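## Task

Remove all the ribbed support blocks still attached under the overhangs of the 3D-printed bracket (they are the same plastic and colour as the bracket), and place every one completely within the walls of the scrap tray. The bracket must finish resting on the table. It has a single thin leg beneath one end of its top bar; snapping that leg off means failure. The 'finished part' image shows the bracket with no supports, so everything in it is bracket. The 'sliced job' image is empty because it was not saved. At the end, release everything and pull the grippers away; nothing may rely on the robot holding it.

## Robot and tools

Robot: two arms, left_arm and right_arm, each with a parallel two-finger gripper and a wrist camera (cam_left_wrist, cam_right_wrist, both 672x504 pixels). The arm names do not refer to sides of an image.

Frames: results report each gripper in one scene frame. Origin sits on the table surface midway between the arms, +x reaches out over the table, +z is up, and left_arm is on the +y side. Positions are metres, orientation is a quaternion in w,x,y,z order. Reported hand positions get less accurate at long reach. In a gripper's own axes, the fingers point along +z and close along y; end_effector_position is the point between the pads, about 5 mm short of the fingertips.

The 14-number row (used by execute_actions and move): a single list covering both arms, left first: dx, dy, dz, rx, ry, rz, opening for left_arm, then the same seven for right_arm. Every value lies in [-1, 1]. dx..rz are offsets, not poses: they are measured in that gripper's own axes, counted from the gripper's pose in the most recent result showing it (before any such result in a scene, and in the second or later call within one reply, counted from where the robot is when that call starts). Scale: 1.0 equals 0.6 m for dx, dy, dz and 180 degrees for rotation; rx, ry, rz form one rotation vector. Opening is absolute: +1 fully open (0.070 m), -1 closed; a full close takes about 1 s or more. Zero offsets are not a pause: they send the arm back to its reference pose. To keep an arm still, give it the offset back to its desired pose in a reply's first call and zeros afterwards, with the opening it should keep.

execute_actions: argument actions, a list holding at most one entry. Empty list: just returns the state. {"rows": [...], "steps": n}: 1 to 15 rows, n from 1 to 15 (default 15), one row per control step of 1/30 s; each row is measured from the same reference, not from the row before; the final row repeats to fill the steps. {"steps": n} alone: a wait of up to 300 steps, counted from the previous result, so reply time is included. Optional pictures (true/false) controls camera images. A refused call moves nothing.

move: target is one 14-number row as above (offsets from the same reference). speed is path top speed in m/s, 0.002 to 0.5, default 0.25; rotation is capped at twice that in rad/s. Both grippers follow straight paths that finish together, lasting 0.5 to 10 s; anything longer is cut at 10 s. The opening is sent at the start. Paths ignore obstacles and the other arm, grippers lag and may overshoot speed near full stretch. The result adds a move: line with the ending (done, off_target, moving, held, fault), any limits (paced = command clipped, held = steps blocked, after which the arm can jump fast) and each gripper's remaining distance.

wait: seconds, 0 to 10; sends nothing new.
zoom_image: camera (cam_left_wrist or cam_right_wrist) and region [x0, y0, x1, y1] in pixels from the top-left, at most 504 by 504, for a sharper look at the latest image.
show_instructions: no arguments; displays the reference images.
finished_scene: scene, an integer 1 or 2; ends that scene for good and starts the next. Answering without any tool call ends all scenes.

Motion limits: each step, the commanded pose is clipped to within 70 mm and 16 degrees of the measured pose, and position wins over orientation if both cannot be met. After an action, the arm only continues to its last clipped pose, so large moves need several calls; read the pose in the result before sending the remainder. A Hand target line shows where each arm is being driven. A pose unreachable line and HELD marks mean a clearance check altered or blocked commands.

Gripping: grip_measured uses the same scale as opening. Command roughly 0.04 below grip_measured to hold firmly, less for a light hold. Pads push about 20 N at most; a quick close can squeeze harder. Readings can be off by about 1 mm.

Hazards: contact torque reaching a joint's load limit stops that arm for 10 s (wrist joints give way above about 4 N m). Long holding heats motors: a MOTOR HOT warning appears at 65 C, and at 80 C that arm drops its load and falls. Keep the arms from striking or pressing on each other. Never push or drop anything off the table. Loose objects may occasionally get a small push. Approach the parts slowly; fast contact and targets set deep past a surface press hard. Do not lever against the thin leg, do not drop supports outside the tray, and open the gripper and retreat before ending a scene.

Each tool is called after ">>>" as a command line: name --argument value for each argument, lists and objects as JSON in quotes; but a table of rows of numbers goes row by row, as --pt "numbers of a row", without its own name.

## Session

>>> show_instructions

>>> execute_actions --actions '[]'

Reference images for this scene: finished part, sliced job.

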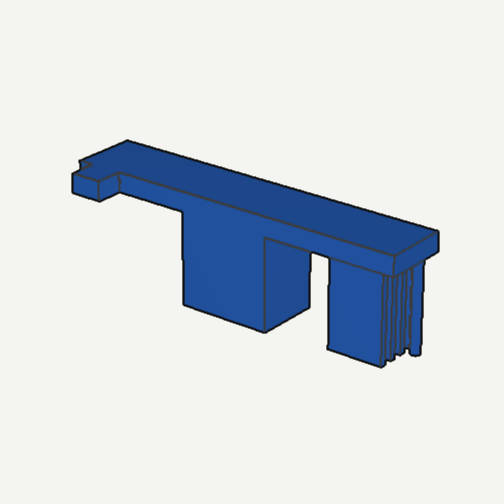

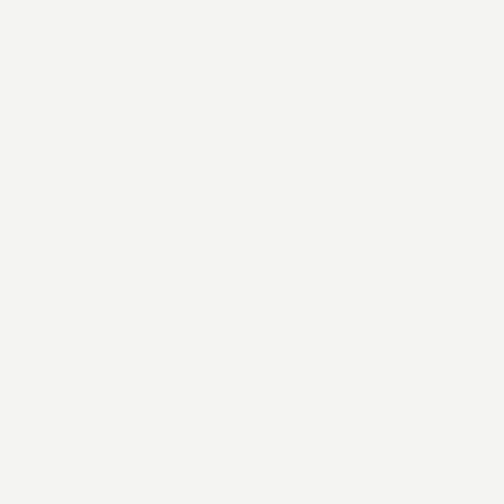

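Scene clock: 0.00 s of 8100.00 s.
left_arm: end_effector_position=(+0.4047, -0.1203, +0.1924) grip_measured=+1.00 end_effector_quat_wxyz=(+0.254, +0.193, +0.886, -0.338) | right_arm: end_effector_position=(+0.3713, -0.5891, +0.2148) grip_measured=+1.00 end_effector_quat_wxyz=(+0.383, +0.458, +0.756, +0.271)
Joint positions: left_arm=[-0.466  2.252 -2.145 -0.53   0.817  0.008  0.07 ] | right_arm=[-1.039  1.824 -1.459  1.027  0.907 -0.302  0.07 ]
Joint torques (N m, as the arm reports them, + toward a larger angle): no reading
Motor temperatures (°C, as the motors report them): left_arm=[26 26 27 31 28 27] | right_arm=[26 30 28 26 28 29]
Hand target (left_arm): +0.405, -0.120, +0.192; +0.254, +0.193, +0.886, -0.338
Hand target (right_arm): +0.371, -0.589, +0.215; +0.383, +0.458, +0.756, +0.271

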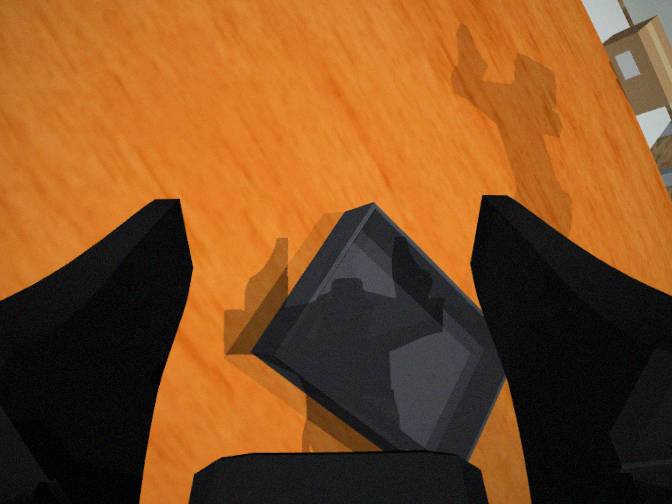

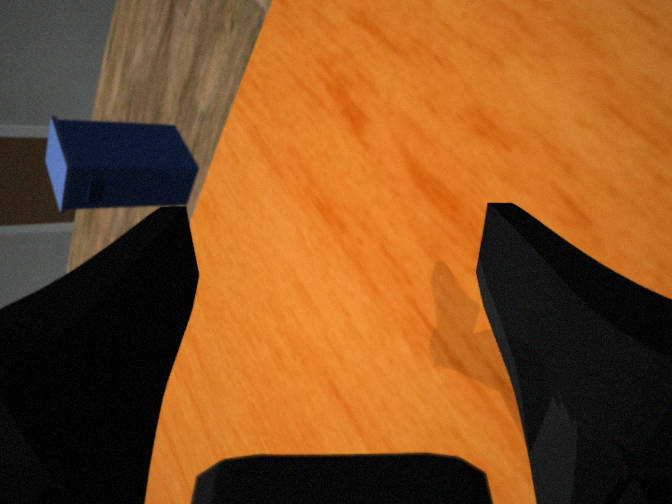

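>>> move --target '[0.332,0.092,-0.497,-0.106,-0.011,0.129,1,0.723,0.188,-0.243,-0.107,0.147,-0.488,1]' --speed 0.3

Scene clock: 4.93 s of 8100.00 s.
left_arm: end_effector_position=(+0.1760, +0.1584, +0.2356) grip_measured=+1.00 end_effector_quat_wxyz=(+0.357, +0.315, +0.869, -0.133) | right_arm: end_effector_position=(+0.1790, -0.1578, +0.2486) grip_measured=+1.00 end_effector_quat_wxyz=(+0.366, -0.312, +0.864, +0.146)
Joint positions: left_arm=[-0.314  0.893 -0.821 -0.209  0.827  0.288  0.07 ] | right_arm=[ 0.424  0.945 -0.877  0.146  0.791 -0.17   0.07 ]
Joint torques (N m, as the arm reports them, + toward a larger angle): left_arm=[-0.26  0.33 -3.85 -0.38 -0.95 -0.19] | right_arm=[ 1.48  0.74 -7.44  0.3  -0.34 -0.01]
Motor temperatures (°C, as the motors report them): left_arm=[26 26 27 31 28 27] | right_arm=[26 30 29 26 28 29]
Hand target (left_arm): +0.176, +0.158, +0.236; +0.357, +0.315, +0.869, -0.133
Hand target (right_arm): +0.179, -0.158, +0.249; +0.366, -0.312, +0.864, +0.146
Off the commanded pose (left_arm): 0.006 m, 0 deg.
Off the commanded pose (right_arm): 0.010 m, 2 deg.
move: off_target (left_arm, right_arm)

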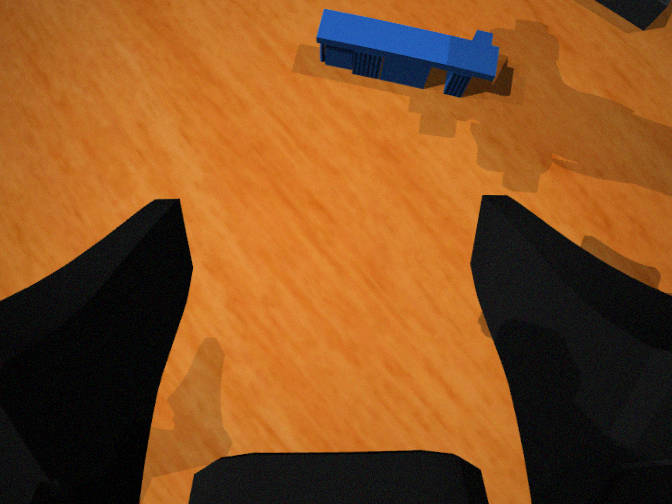

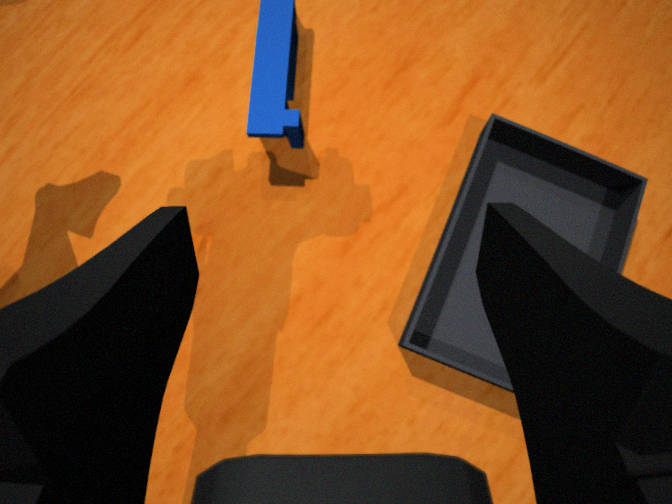

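>>> move --target '[0.12,-0.043,0.295,0.055,-0.085,0.045,1,0.047,0.097,0.383,0.025,0.06,0.01,0.7]'

Scene clock: 9.47 s of 8100.00 s.
left_arm: end_effector_position=(+0.2155, +0.0879, +0.0615) grip_measured=+1.00 end_effector_quat_wxyz=(+0.451, +0.384, +0.775, -0.222) | right_arm: end_effector_position=(+0.2495, -0.0145, +0.0678) grip_measured=+0.70 end_effector_quat_wxyz=(+0.291, -0.295, +0.906, +0.091)
Joint positions: left_arm=[-0.295  1.615 -0.268  0.568 -0.78  -0.188  0.07 ] | right_arm=[ 0.76   1.772 -0.991 -0.562  0.326  0.773  0.059]
Joint torques (N m, as the arm reports them, + toward a larger angle): left_arm=[-0.23 -2.7  -3.32 -0.24 -1.03  0.  ] | right_arm=[ 1.82 -8.13 -3.98  0.1  -0.11  0.17]
Motor temperatures (°C, as the motors report them): left_arm=[26 26 27 31 28 27] | right_arm=[26 30 29 26 28 29]
Hand target (left_arm): +0.216, +0.088, +0.062; +0.451, +0.384, +0.774, -0.222
Hand target (right_arm): +0.249, -0.014, +0.068; +0.291, -0.295, +0.906, +0.091
Off the commanded pose (left_arm): 0.003 m, 0 deg.
Off the commanded pose (right_arm): 0.004 m, 1 deg.
move: off_target (right_arm); limits=paced

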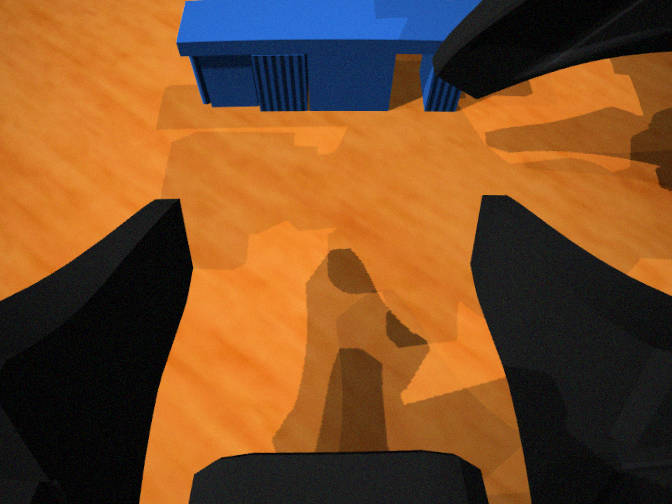

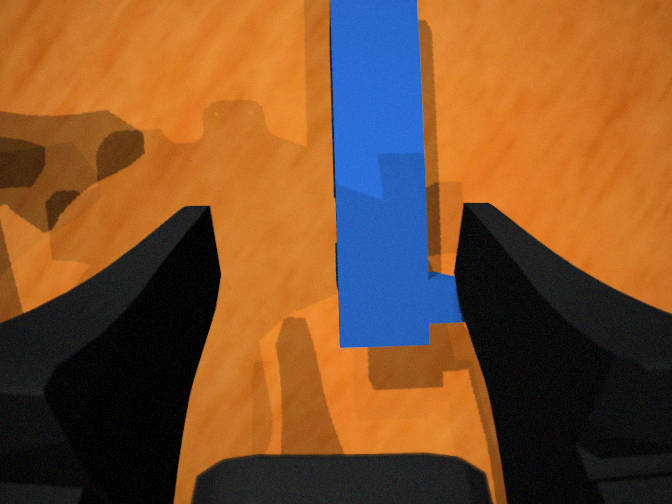

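>>> move --target '[0.013,0.033,0.046,0,0,0,-1,-0.018,-0.02,0.013,0,0,-0.008,0.4]' --speed 0.1

>>> move --target '[0.013,0,0.046,0,0,0,-1,0,0,0.056,0,0,0,0.2]' --speed 0.08

>>> move --target '[0,0,0,0,0,0,-1,0,0,0,0,0,0,-0.5]'

>>> move --target '[0,0,0,0,0,0,-1,-0.012,0,-0.017,0,0,0,-0.5]' --speed 0.05

Scene clock: 12.03 s of 8100.00 s.
left_arm: end_effector_position=(+0.2435, +0.0835, +0.0417) grip_measured=-0.97 end_effector_quat_wxyz=(+0.451, +0.384, +0.774, -0.223) | right_arm: end_effector_position=(+0.2677, -0.0165, +0.0679) grip_measured=+0.40 end_effector_quat_wxyz=(+0.292, -0.307, +0.902, +0.087)
Joint positions: left_arm=[-0.244  1.786 -0.356  0.587 -0.858 -0.143  0.001] | right_arm=[ 0.71   1.801 -1.033 -0.479  0.319  0.626  0.049]
Joint torques (N m, as the arm reports them, + toward a larger angle): left_arm=[-0.43 -4.29 -1.16  0.03 -0.88 -0.03] | right_arm=[ 1.32 -6.33 -5.44 -0.07 -0.22  0.3 ]
Motor temperatures (°C, as the motors report them): left_arm=[26 26 27 31 28 27] | right_arm=[26 30 29 26 28 29]
Hand target (left_arm): +0.243, +0.084, +0.041; +0.450, +0.384, +0.775, -0.223
Hand target (right_arm): +0.268, -0.017, +0.068; +0.292, -0.307, +0.902, +0.087
Off the commanded pose (left_arm): 0.001 m, 0 deg.
Off the commanded pose (right_arm): 0.000 m, 0 deg.
move: done

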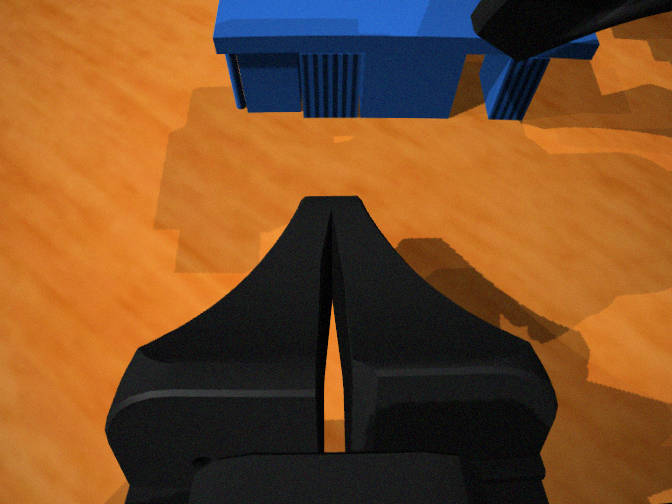

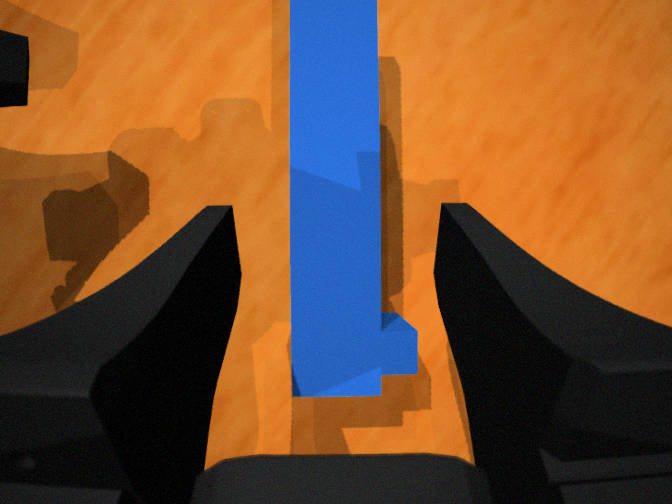

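Scene clock: 12.77 s of 8100.00 s.
left_arm: end_effector_position=(+0.2561, +0.0671, +0.0216) grip_measured=-0.97 end_effector_quat_wxyz=(+0.451, +0.384, +0.774, -0.223) | right_arm: end_effector_position=(+0.2838, -0.0055, +0.0395) grip_measured=+0.20 end_effector_quat_wxyz=(+0.292, -0.307, +0.902, +0.087)
Joint positions: left_arm=[-0.294  1.919 -0.422  0.502 -0.911 -0.087  0.001] | right_arm=[ 0.695  1.916 -1.075 -0.579  0.251  0.72   0.042]
Joint torques (N m, as the arm reports them, + toward a larger angle): left_arm=[ 0.22 -5.04 -2.01 -0.05 -1.06  0.1 ] | right_arm=[ 0.69 -9.23 -5.32  0.09 -0.2   0.06]
Motor temperatures (°C, as the motors report them): left_arm=[26 26 27 31 29 27] | right_arm=[26 30 29 26 28 29]
Hand target (left_arm): +0.256, +0.067, +0.022; +0.451, +0.384, +0.774, -0.223
Hand target (right_arm): +0.284, -0.006, +0.040; +0.292, -0.307, +0.902, +0.087
Off the commanded pose (left_arm): 0.001 m, 0 deg.
Off the commanded pose (right_arm): 0.001 m, 0 deg.
move: done

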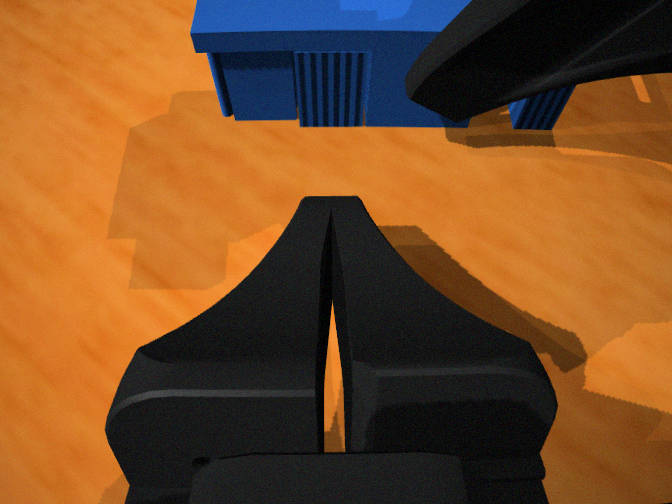

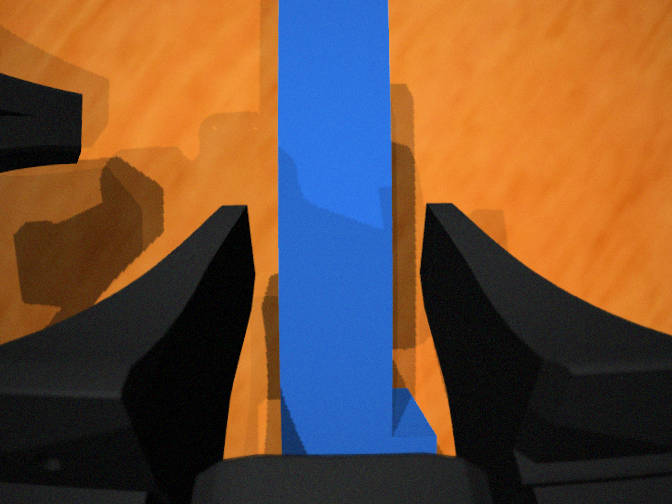

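Scene clock: 13.27 s of 8100.00 s.
left_arm: end_effector_position=(+0.2561, +0.0671, +0.0216) grip_measured=-0.97 end_effector_quat_wxyz=(+0.451, +0.384, +0.774, -0.223) | right_arm: end_effector_position=(+0.2838, -0.0055, +0.0395) grip_measured=-0.29 end_effector_quat_wxyz=(+0.292, -0.307, +0.902, +0.087)
Joint positions: left_arm=[-0.294  1.919 -0.422  0.502 -0.911 -0.087  0.001] | right_arm=[ 0.695  1.916 -1.075 -0.579  0.251  0.72   0.025]
Joint torques (N m, as the arm reports them, + toward a larger angle): left_arm=[ 0.32 -4.86 -2.36 -0.1  -1.1   0.14] | right_arm=[ 0.51 -8.6  -5.46  0.04 -0.25  0.12]
Motor temperatures (°C, as the motors report them): left_arm=[26 26 27 31 29 27] | right_arm=[26 30 29 26 28 29]
Hand target (left_arm): +0.256, +0.067, +0.022; +0.451, +0.384, +0.774, -0.223
Hand target (right_arm): +0.284, -0.005, +0.040; +0.292, -0.307, +0.902, +0.087
Off the commanded pose (left_arm): 0.000 m, 0 deg.
Off the commanded pose (right_arm): 0.000 m, 0 deg.
move: done

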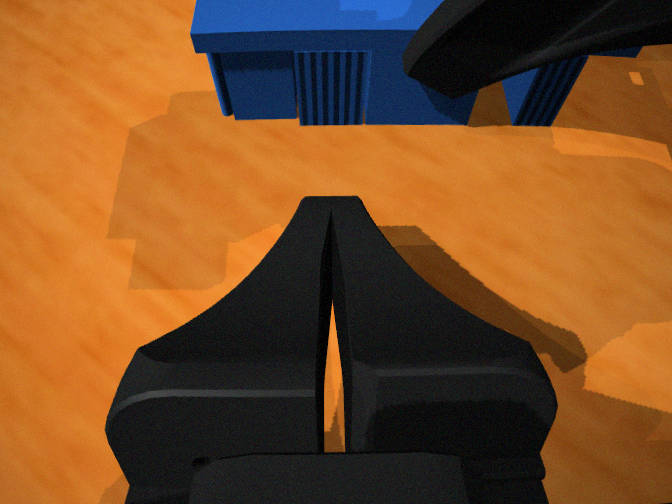

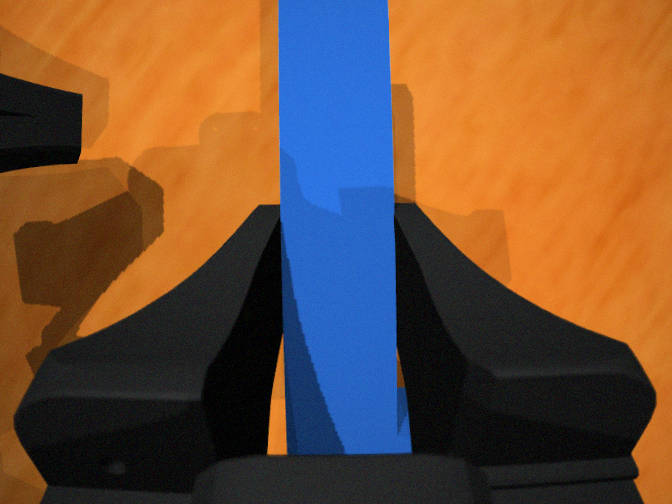

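Scene clock: 13.97 s of 8100.00 s.
left_arm: end_effector_position=(+0.2561, +0.0671, +0.0216) grip_measured=-0.97 end_effector_quat_wxyz=(+0.451, +0.384, +0.774, -0.223) | right_arm: end_effector_position=(+0.2838, -0.0052, +0.0524) grip_measured=-0.29 end_effector_quat_wxyz=(+0.292, -0.306, +0.902, +0.087)
Joint positions: left_arm=[-0.294  1.919 -0.422  0.502 -0.911 -0.087  0.001] | right_arm=[ 0.696  1.889 -1.094 -0.497  0.291  0.635  0.025]
Joint torques (N m, as the arm reports them, + toward a larger angle): left_arm=[ 0.17 -4.92 -2.15 -0.1  -1.09  0.15] | right_arm=[ 1.88 -8.72 -5.8  -0.01 -0.29  0.1 ]
Motor temperatures (°C, as the motors report them): left_arm=[26 26 27 31 29 27] | right_arm=[26 30 29 26 28 29]
Hand target (left_arm): +0.256, +0.067, +0.022; +0.451, +0.384, +0.774, -0.223
Hand target (right_arm): +0.284, -0.005, +0.052; +0.292, -0.307, +0.902, +0.087
Off the commanded pose (left_arm): 0.000 m, 0 deg.
Off the commanded pose (right_arm): 0.000 m, 0 deg.
move: done

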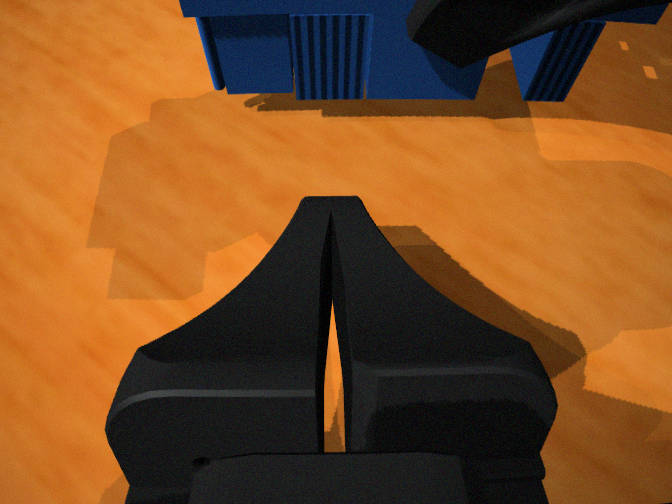

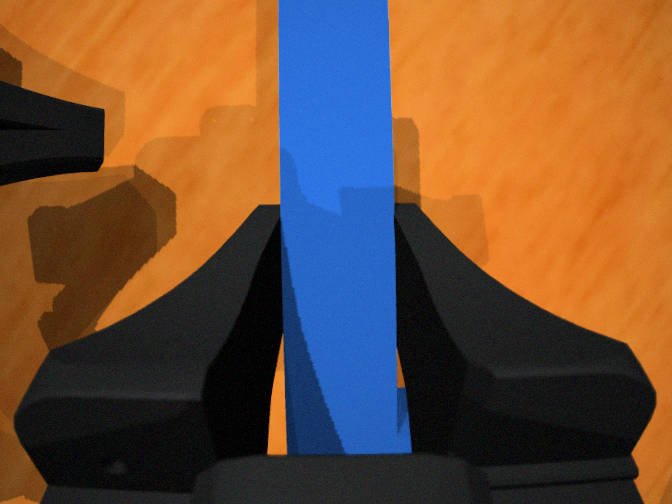

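>>> move --target '[-0.019,0,0.066,0,0,0,-1,0,0,0,0,0,0,-0.5]' --speed 0.06

>>> move --target '[-0.008,0,0.014,0,0,0,-1,0,0,0,0,0,0,-0.5]' --speed 0.01

Scene clock: 15.80 s of 8100.00 s.
left_arm: end_effector_position=(+0.2813, +0.0351, +0.0125) grip_measured=-0.97 end_effector_quat_wxyz=(+0.451, +0.385, +0.774, -0.222) | right_arm: end_effector_position=(+0.2837, -0.0051, +0.0524) grip_measured=-0.29 end_effector_quat_wxyz=(+0.292, -0.306, +0.902, +0.087)
Joint positions: left_arm=[-0.369  2.011 -0.575  0.439 -0.85  -0.104  0.001] | right_arm=[ 0.696  1.889 -1.094 -0.497  0.29   0.636  0.025]
Joint torques (N m, as the arm reports them, + toward a larger angle): left_arm=[ 0.21 -5.66 -1.48 -0.15 -0.91 -0.12] | right_arm=[ 1.24 -7.72 -4.86  0.12 -0.23 -0.1 ]
Motor temperatures (°C, as the motors report them): left_arm=[26 26 27 31 29 27] | right_arm=[26 30 29 26 28 29]
Hand target (left_arm): +0.281, +0.036, +0.012; +0.451, +0.385, +0.774, -0.222
Hand target (right_arm): +0.284, -0.005, +0.052; +0.292, -0.306, +0.902, +0.087
Off the commanded pose (left_arm): 0.001 m, 0 deg.
Off the commanded pose (right_arm): 0.000 m, 0 deg.
move: done

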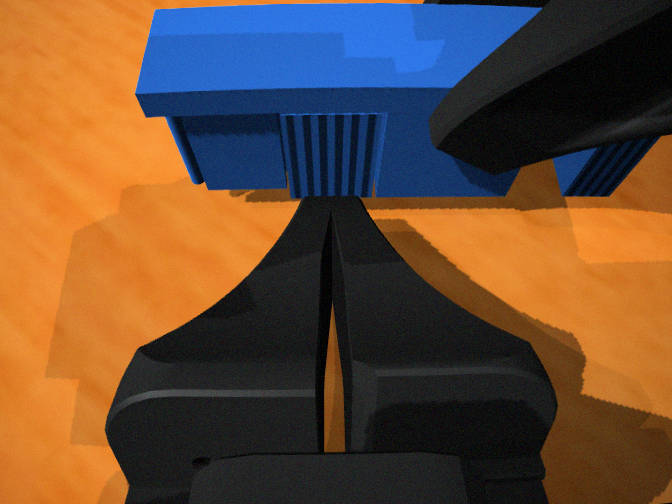

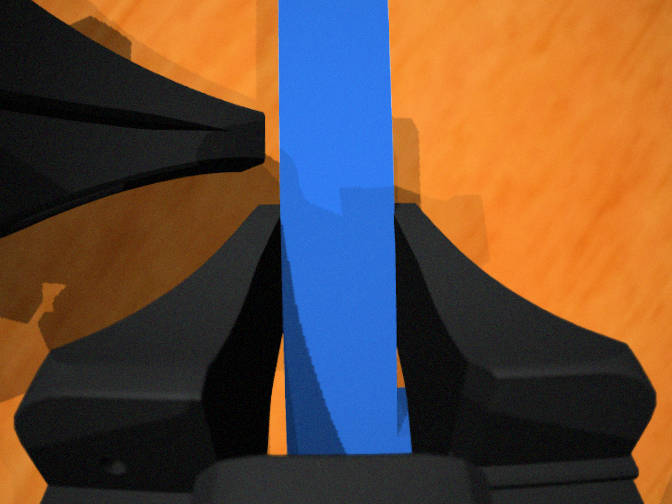

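Scene clock: 17.00 s of 8100.00 s.
left_arm: end_effector_position=(+0.2870, +0.0280, +0.0118) grip_measured=-0.97 end_effector_quat_wxyz=(+0.450, +0.385, +0.775, -0.221) | right_arm: end_effector_position=(+0.2841, -0.0059, +0.0522) grip_measured=-0.29 end_effector_quat_wxyz=(+0.292, -0.306, +0.902, +0.086)
Joint positions: left_arm=[-0.383  2.024 -0.612  0.432 -0.824 -0.114  0.001] | right_arm=[ 0.695  1.889 -1.094 -0.498  0.292  0.636  0.025]
Joint torques (N m, as the arm reports them, + toward a larger angle): left_arm=[-0.76 -5.69 -4.28 -0.3  -1.49 -0.18] | right_arm=[ 3.32 -7.73 -4.88  0.13 -1.07 -0.05]
Motor temperatures (°C, as the motors report them): left_arm=[26 26 27 31 29 27] | right_arm=[26 30 29 26 28 29]
Hand target (left_arm): +0.287, +0.028, +0.013; +0.451, +0.385, +0.774, -0.222
Hand target (right_arm): +0.284, -0.005, +0.052; +0.292, -0.306, +0.902, +0.087
Off the commanded pose (left_arm): 0.001 m, 0 deg.
Off the commanded pose (right_arm): 0.001 m, 0 deg.
move: done

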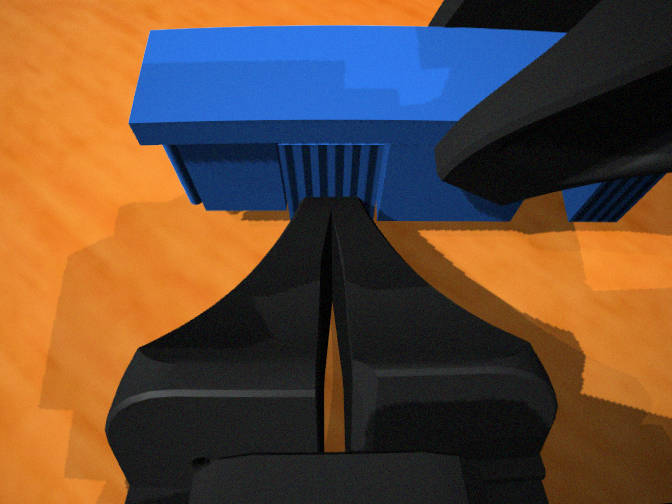

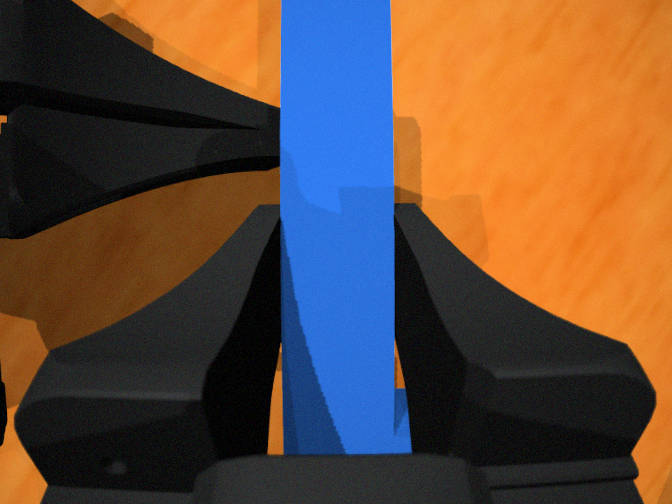

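>>> move --target '[-0.002,0,0.01,0,0,0,-1,-0.003,0.001,-0.004,0,0,0,-0.5]' --speed 0.01

Scene clock: 18.30 s of 8100.00 s.
left_arm: end_effector_position=(+0.2904, +0.0235, +0.0099) grip_measured=-0.97 end_effector_quat_wxyz=(+0.450, +0.385, +0.775, -0.221) | right_arm: end_effector_position=(+0.2838, -0.0057, +0.0549) grip_measured=-0.25 end_effector_quat_wxyz=(+0.292, -0.306, +0.902, +0.085)
Joint positions: left_arm=[-0.392  2.04  -0.635  0.425 -0.816 -0.116  0.001] | right_arm=[ 0.696  1.884 -1.1   -0.483  0.304  0.622  0.026]
Joint torques (N m, as the arm reports them, + toward a larger angle): left_arm=[-1.13 -5.65 -5.62 -0.35 -1.71 -0.18] | right_arm=[  7.26 -10.24  -8.08   0.57  -1.71  -0.22]
Motor temperatures (°C, as the motors report them): left_arm=[26 26 27 31 29 27] | right_arm=[26 30 29 26 29 29]
Hand target (left_arm): +0.291, +0.023, +0.010; +0.450, +0.385, +0.775, -0.221
Hand target (right_arm): +0.284, -0.005, +0.055; +0.292, -0.306, +0.902, +0.086
Off the commanded pose (left_arm): 0.000 m, 0 deg.
Off the commanded pose (right_arm): 0.001 m, 0 deg.
move: done

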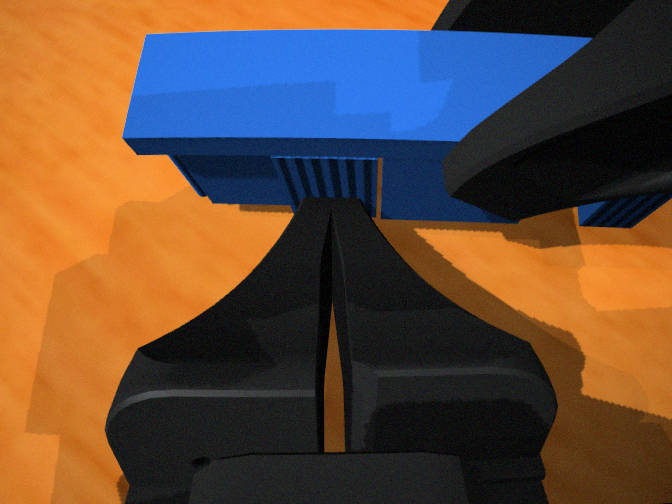

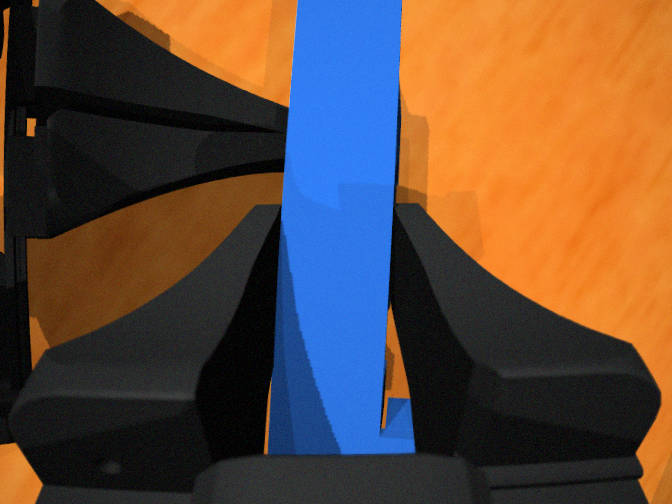

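>>> move --target '[0.02,0,-0.036,0,0,0,-1,0,0,0,0,0,0,-0.5]' --speed 0.06

>>> move --target '[0,0,0,0,0,0,-1,0.013,0,0.018,0,0,0,-0.5]' --speed 0.03

>>> execute_actions --actions '[{"rows":[[0,0,0,0,0,0,-1,0,0,0,0,0,0,-0.1]],"steps":8}]' --pictures false

>>> execute_actions --actions '[{"rows":[[0,0,0,0,0,0,-1,0.005,0,0.027,0,0,0,-0.1]],"steps":15}]' --pictures false

>>> execute_actions --actions '[{"rows":[[0,0,0,0,0,0,-1,0,0,0,0,0,0,-0.5]],"steps":12}]' --pictures false

>>> move --target '[-0.01,0,0.018,0,0,0,-1,-0.014,0,-0.02,0,0,0,-0.5]' --speed 0.04

>>> move --target '[-0.01,0,0.018,0,0,0,-1,0,0,0,0,0,0,-0.5]' --speed 0.012

Scene clock: 21.50 s of 8100.00 s.
left_arm: end_effector_position=(+0.2747, +0.0432, +0.0097) grip_measured=-0.97 end_effector_quat_wxyz=(+0.449, +0.385, +0.775, -0.222) | right_arm: end_effector_position=(+0.2839, -0.0058, +0.0549) grip_measured=-0.29 end_effector_quat_wxyz=(+0.292, -0.306, +0.902, +0.085)
Joint positions: left_arm=[-0.354  2.008 -0.536  0.445 -0.879 -0.09   0.001] | right_arm=[ 0.696  1.884 -1.1   -0.483  0.304  0.622  0.025]
Joint torques (N m, as the arm reports them, + toward a larger angle): left_arm=[-0.12 -5.37 -2.27 -0.06 -0.96  0.14] | right_arm=[ 0.23 -7.05 -4.18 -0.07 -0.19  0.21]
Motor temperatures (°C, as the motors report them): left_arm=[26 26 27 31 29 27] | right_arm=[26 30 29 26 29 29]
Hand target (left_arm): +0.275, +0.043, +0.010; +0.450, +0.385, +0.775, -0.222
Hand target (right_arm): +0.284, -0.006, +0.055; +0.292, -0.306, +0.902, +0.085
Off the commanded pose (left_arm): 0.001 m, 0 deg.
Off the commanded pose (right_arm): 0.000 m, 0 deg.
move: done

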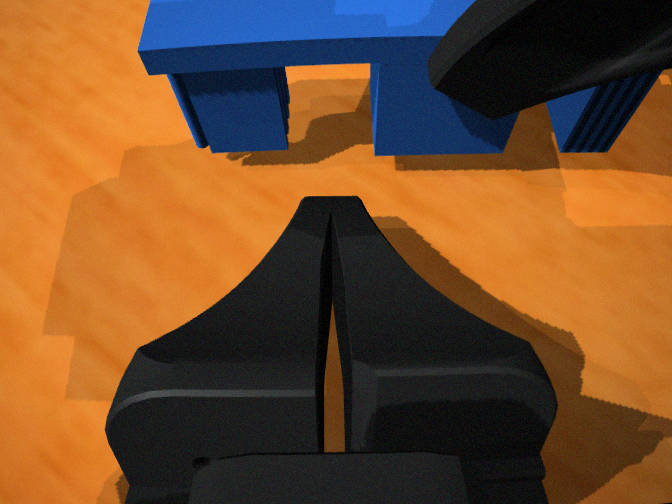

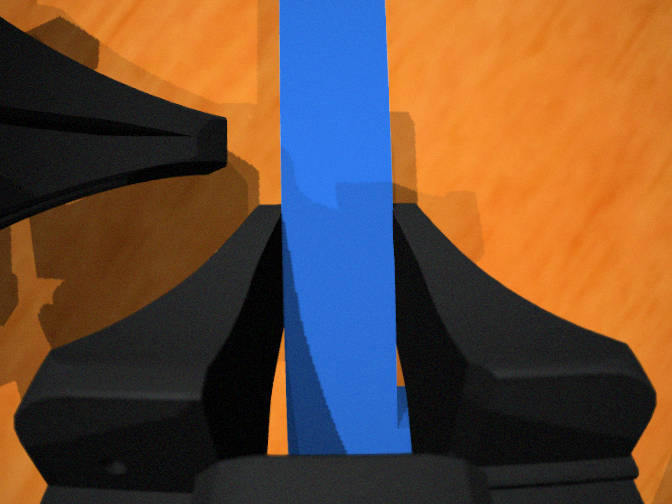

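Scene clock: 22.20 s of 8100.00 s.
left_arm: end_effector_position=(+0.2747, +0.0433, +0.0097) grip_measured=-0.97 end_effector_quat_wxyz=(+0.449, +0.385, +0.775, -0.222) | right_arm: end_effector_position=(+0.2841, -0.0059, +0.0419) grip_measured=-0.29 end_effector_quat_wxyz=(+0.292, -0.305, +0.902, +0.086)
Joint positions: left_arm=[-0.354  2.008 -0.536  0.445 -0.879 -0.09   0.001] | right_arm=[ 0.695  1.911 -1.079 -0.566  0.26   0.708  0.025]
Joint torques (N m, as the arm reports them, + toward a larger angle): left_arm=[ 0.02 -5.33 -1.74 -0.01 -1.01  0.21] | right_arm=[ 0.49 -6.58 -3.38  0.09 -0.05  0.07]
Motor temperatures (°C, as the motors report them): left_arm=[26 27 27 31 29 27] | right_arm=[26 30 29 26 29 29]
Hand target (left_arm): +0.275, +0.043, +0.010; +0.449, +0.385, +0.775, -0.222
Hand target (right_arm): +0.284, -0.006, +0.041; +0.291, -0.306, +0.902, +0.085
Off the commanded pose (left_arm): 0.000 m, 0 deg.
Off the commanded pose (right_arm): 0.000 m, 0 deg.
move: done

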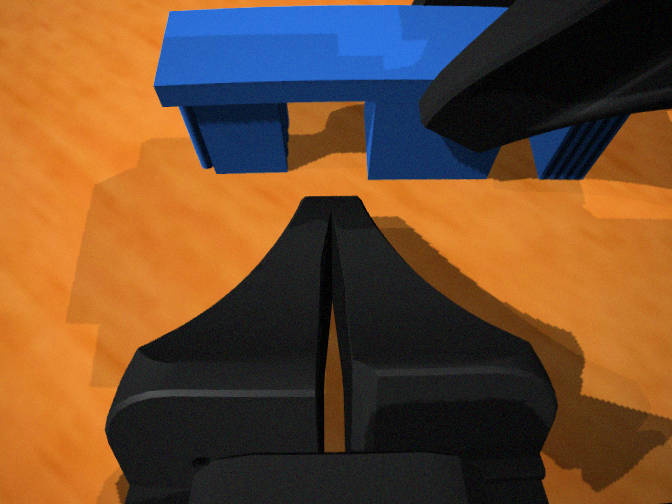

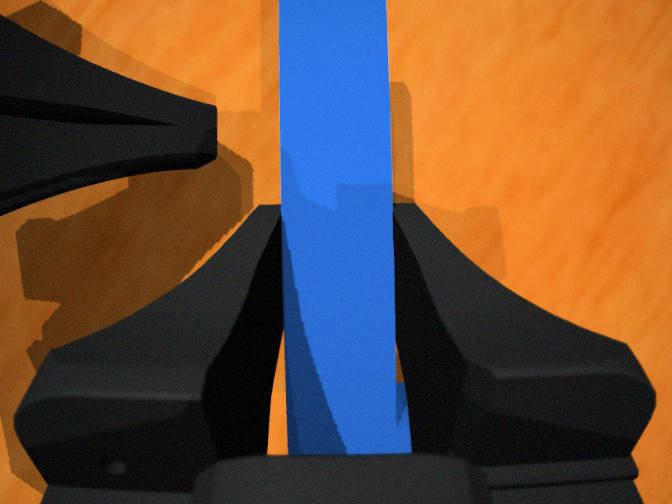

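Scene clock: 22.47 s of 8100.00 s.
left_arm: end_effector_position=(+0.2747, +0.0433, +0.0097) grip_measured=-0.97 end_effector_quat_wxyz=(+0.449, +0.385, +0.775, -0.222) | right_arm: end_effector_position=(+0.2841, -0.0060, +0.0417) grip_measured=-0.10 end_effector_quat_wxyz=(+0.292, -0.305, +0.902, +0.086)
Joint positions: left_arm=[-0.354  2.008 -0.536  0.445 -0.879 -0.09   0.001] | right_arm=[ 0.695  1.911 -1.079 -0.566  0.26   0.708  0.032]
Joint torques (N m, as the arm reports them, + toward a larger angle): left_arm=[ 0.11 -5.47 -1.74 -0.04 -1.02  0.22] | right_arm=[ 0.4  -6.97 -3.98  0.04 -0.17  0.14]
Motor temperatures (°C, as the motors report them): left_arm=[26 27 27 31 29 27] | right_arm=[26 30 29 26 29 29]
Hand target (left_arm): +0.275, +0.043, +0.010; +0.449, +0.385, +0.775, -0.222
Hand target (right_arm): +0.284, -0.006, +0.042; +0.292, -0.305, +0.902, +0.086
Off the commanded pose (left_arm): 0.000 m, 0 deg.
Off the commanded pose (right_arm): 0.000 m, 0 deg.
Steps of this call (steps 1 to 8: all 8 steps of this action). Readings (end_effector_position):
1: left_arm (+0.2747, +0.0433, +0.0097) | right_arm (+0.2841, -0.0059, +0.0419)
2: left_arm (+0.2747, +0.0433, +0.0097) | right_arm (+0.2841, -0.0059, +0.0418)
4: left_arm (+0.2747, +0.0433, +0.0097) | right_arm (+0.2841, -0.0060, +0.0417)
8: the state above

Scene clock: 22.97 s of 8100.00 s.
left_arm: end_effector_position=(+0.2747, +0.0433, +0.0097) grip_measured=-0.97 end_effector_quat_wxyz=(+0.449, +0.385, +0.775, -0.222) | right_arm: end_effector_position=(+0.2900, -0.0027, +0.0259) grip_measured=-0.10 end_effector_quat_wxyz=(+0.291, -0.305, +0.903, +0.085)
Joint positions: left_arm=[-0.354  2.008 -0.536  0.445 -0.879 -0.09   0.001] | right_arm=[ 0.688  1.964 -1.09  -0.651  0.225  0.791  0.032]
Joint torques (N m, as the arm reports them, + toward a larger angle): left_arm=[ 0.13 -5.47 -1.72 -0.01 -1.02  0.2 ] | right_arm=[ 1.78 -9.53 -5.89  0.08 -0.23  0.12]
Motor temperatures (°C, as the motors report them): left_arm=[26 27 27 31 29 27] | right_arm=[26 30 29 26 29 29]
Hand target (left_arm): +0.275, +0.043, +0.010; +0.449, +0.385, +0.775, -0.222
Hand target (right_arm): +0.290, -0.002, +0.027; +0.292, -0.306, +0.902, +0.086
Off the commanded pose (left_arm): 0.000 m, 0 deg.
Off the commanded pose (right_arm): 0.001 m, 0 deg.
Steps of this call (steps 1 to 15: all 15 steps of this action). Readings (end_effector_position):
1: left_arm (+0.2747, +0.0433, +0.0097) | right_arm (+0.2841, -0.0060, +0.0416)
2: left_arm (+0.2747, +0.0433, +0.0097) | right_arm (+0.2843, -0.0060, +0.0402)
4: left_arm (+0.2747, +0.0433, +0.0097) | right_arm (+0.2868, -0.0044, +0.0321)
8: left_arm (+0.2747, +0.0433, +0.0097) | right_arm (+0.2896, -0.0032, +0.0246)
15: the state above

Scene clock: 23.37 s of 8100.00 s.
left_arm: end_effector_position=(+0.2747, +0.0433, +0.0097) grip_measured=-0.97 end_effector_quat_wxyz=(+0.449, +0.385, +0.775, -0.222) | right_arm: end_effector_position=(+0.2900, -0.0027, +0.0260) grip_measured=-0.29 end_effector_quat_wxyz=(+0.291, -0.305, +0.903, +0.085)
Joint positions: left_arm=[-0.354  2.008 -0.536  0.445 -0.879 -0.09   0.001] | right_arm=[ 0.688  1.964 -1.09  -0.651  0.225  0.791  0.025]
Joint torques (N m, as the arm reports them, + toward a larger angle): left_arm=[ 0.15 -5.42 -1.74 -0.04 -1.02  0.22] | right_arm=[ 1.37 -8.84 -5.73  0.05 -0.24  0.14]
Motor temperatures (°C, as the motors report them): left_arm=[26 27 27 31 29 27] | right_arm=[26 30 29 26 29 29]
Hand target (left_arm): +0.275, +0.043, +0.010; +0.449, +0.385, +0.775, -0.222
Hand target (right_arm): +0.290, -0.003, +0.026; +0.291, -0.305, +0.903, +0.085
Off the commanded pose (left_arm): 0.000 m, 0 deg.
Off the commanded pose (right_arm): 0.000 m, 0 deg.
Steps of this call (steps 1 to 12: all 12 steps of this action). Readings (end_effector_position):
1: left_arm (+0.2747, +0.0433, +0.0097) | right_arm (+0.2900, -0.0027, +0.0260)
2: left_arm (+0.2747, +0.0433, +0.0097) | right_arm (+0.2900, -0.0027, +0.0260)
4: left_arm (+0.2747, +0.0433, +0.0097) | right_arm (+0.2900, -0.0027, +0.0260)
8: left_arm (+0.2747, +0.0433, +0.0097) | right_arm (+0.2900, -0.0027, +0.0260)
12: the state above

Scene clock: 24.30 s of 8100.00 s.
left_arm: end_effector_position=(+0.2825, +0.0334, +0.0098) grip_measured=-0.97 end_effector_quat_wxyz=(+0.450, +0.385, +0.775, -0.222) | right_arm: end_effector_position=(+0.2898, -0.0022, +0.0412) grip_measured=-0.29 end_effector_quat_wxyz=(+0.292, -0.305, +0.902, +0.086)
Joint positions: left_arm=[-0.374  2.023 -0.585  0.434 -0.848 -0.103  0.001] | right_arm=[ 0.69   1.931 -1.11  -0.538  0.268  0.675  0.025]
Joint torques (N m, as the arm reports them, + toward a larger angle): left_arm=[-0.05 -5.09 -2.23 -0.25 -0.86 -0.12] | right_arm=[ 1.58 -8.75 -5.68 -0.01 -0.25  0.1 ]
Motor temperatures (°C, as the motors report them): left_arm=[26 27 27 31 29 27] | right_arm=[26 30 29 26 29 29]
Hand target (left_arm): +0.282, +0.034, +0.010; +0.449, +0.385, +0.775, -0.222
Hand target (right_arm): +0.290, -0.002, +0.041; +0.292, -0.305, +0.903, +0.085
Off the commanded pose (left_arm): 0.000 m, 0 deg.
Off the commanded pose (right_arm): 0.001 m, 0 deg.
move: done

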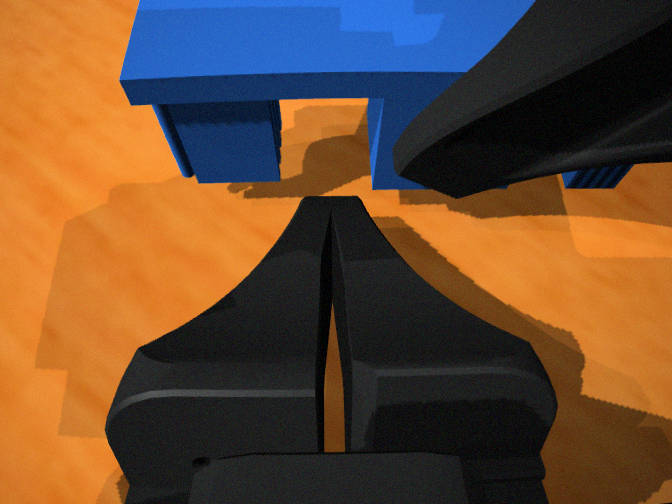

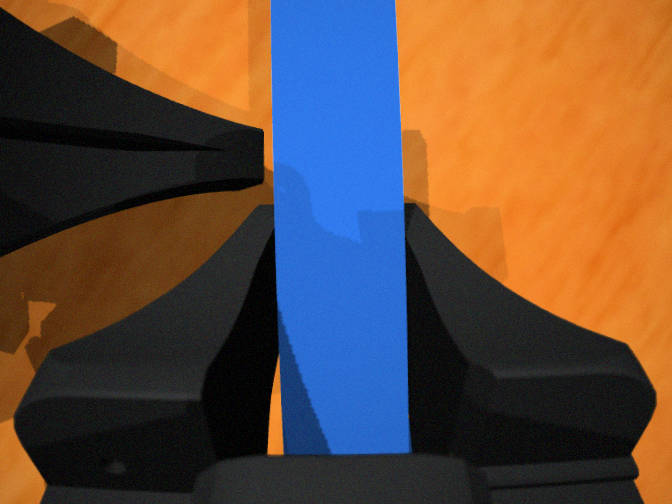

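Scene clock: 25.57 s of 8100.00 s.
left_arm: end_effector_position=(+0.2902, +0.0236, +0.0098) grip_measured=-0.97 end_effector_quat_wxyz=(+0.450, +0.385, +0.775, -0.221) | right_arm: end_effector_position=(+0.2898, -0.0021, +0.0413) grip_measured=-0.29 end_effector_quat_wxyz=(+0.292, -0.305, +0.902, +0.086)
Joint positions: left_arm=[-0.392  2.039 -0.634  0.425 -0.816 -0.116  0.001] | right_arm=[ 0.69   1.931 -1.11  -0.538  0.268  0.675  0.025]
Joint torques (N m, as the arm reports them, + toward a larger angle): left_arm=[-0.21 -5.43 -2.72 -0.28 -0.83 -0.14] | right_arm=[ 1.53 -8.53 -5.67  0.03 -0.27  0.04]
Motor temperatures (°C, as the motors report them): left_arm=[26 27 27 31 29 27] | right_arm=[26 30 29 26 29 29]
Hand target (left_arm): +0.290, +0.024, +0.010; +0.450, +0.385, +0.775, -0.221
Hand target (right_arm): +0.290, -0.002, +0.041; +0.292, -0.305, +0.902, +0.086
Off the commanded pose (left_arm): 0.000 m, 0 deg.
Off the commanded pose (right_arm): 0.000 m, 0 deg.
move: done

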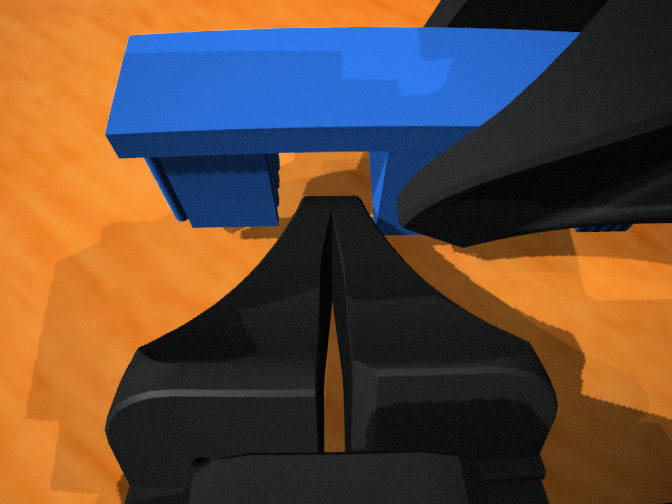

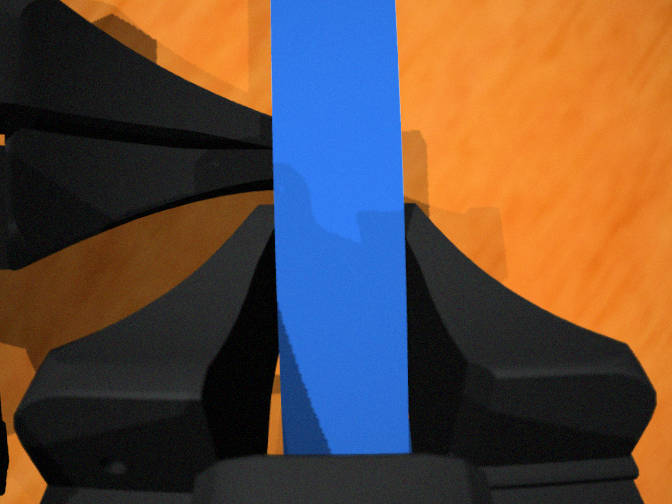

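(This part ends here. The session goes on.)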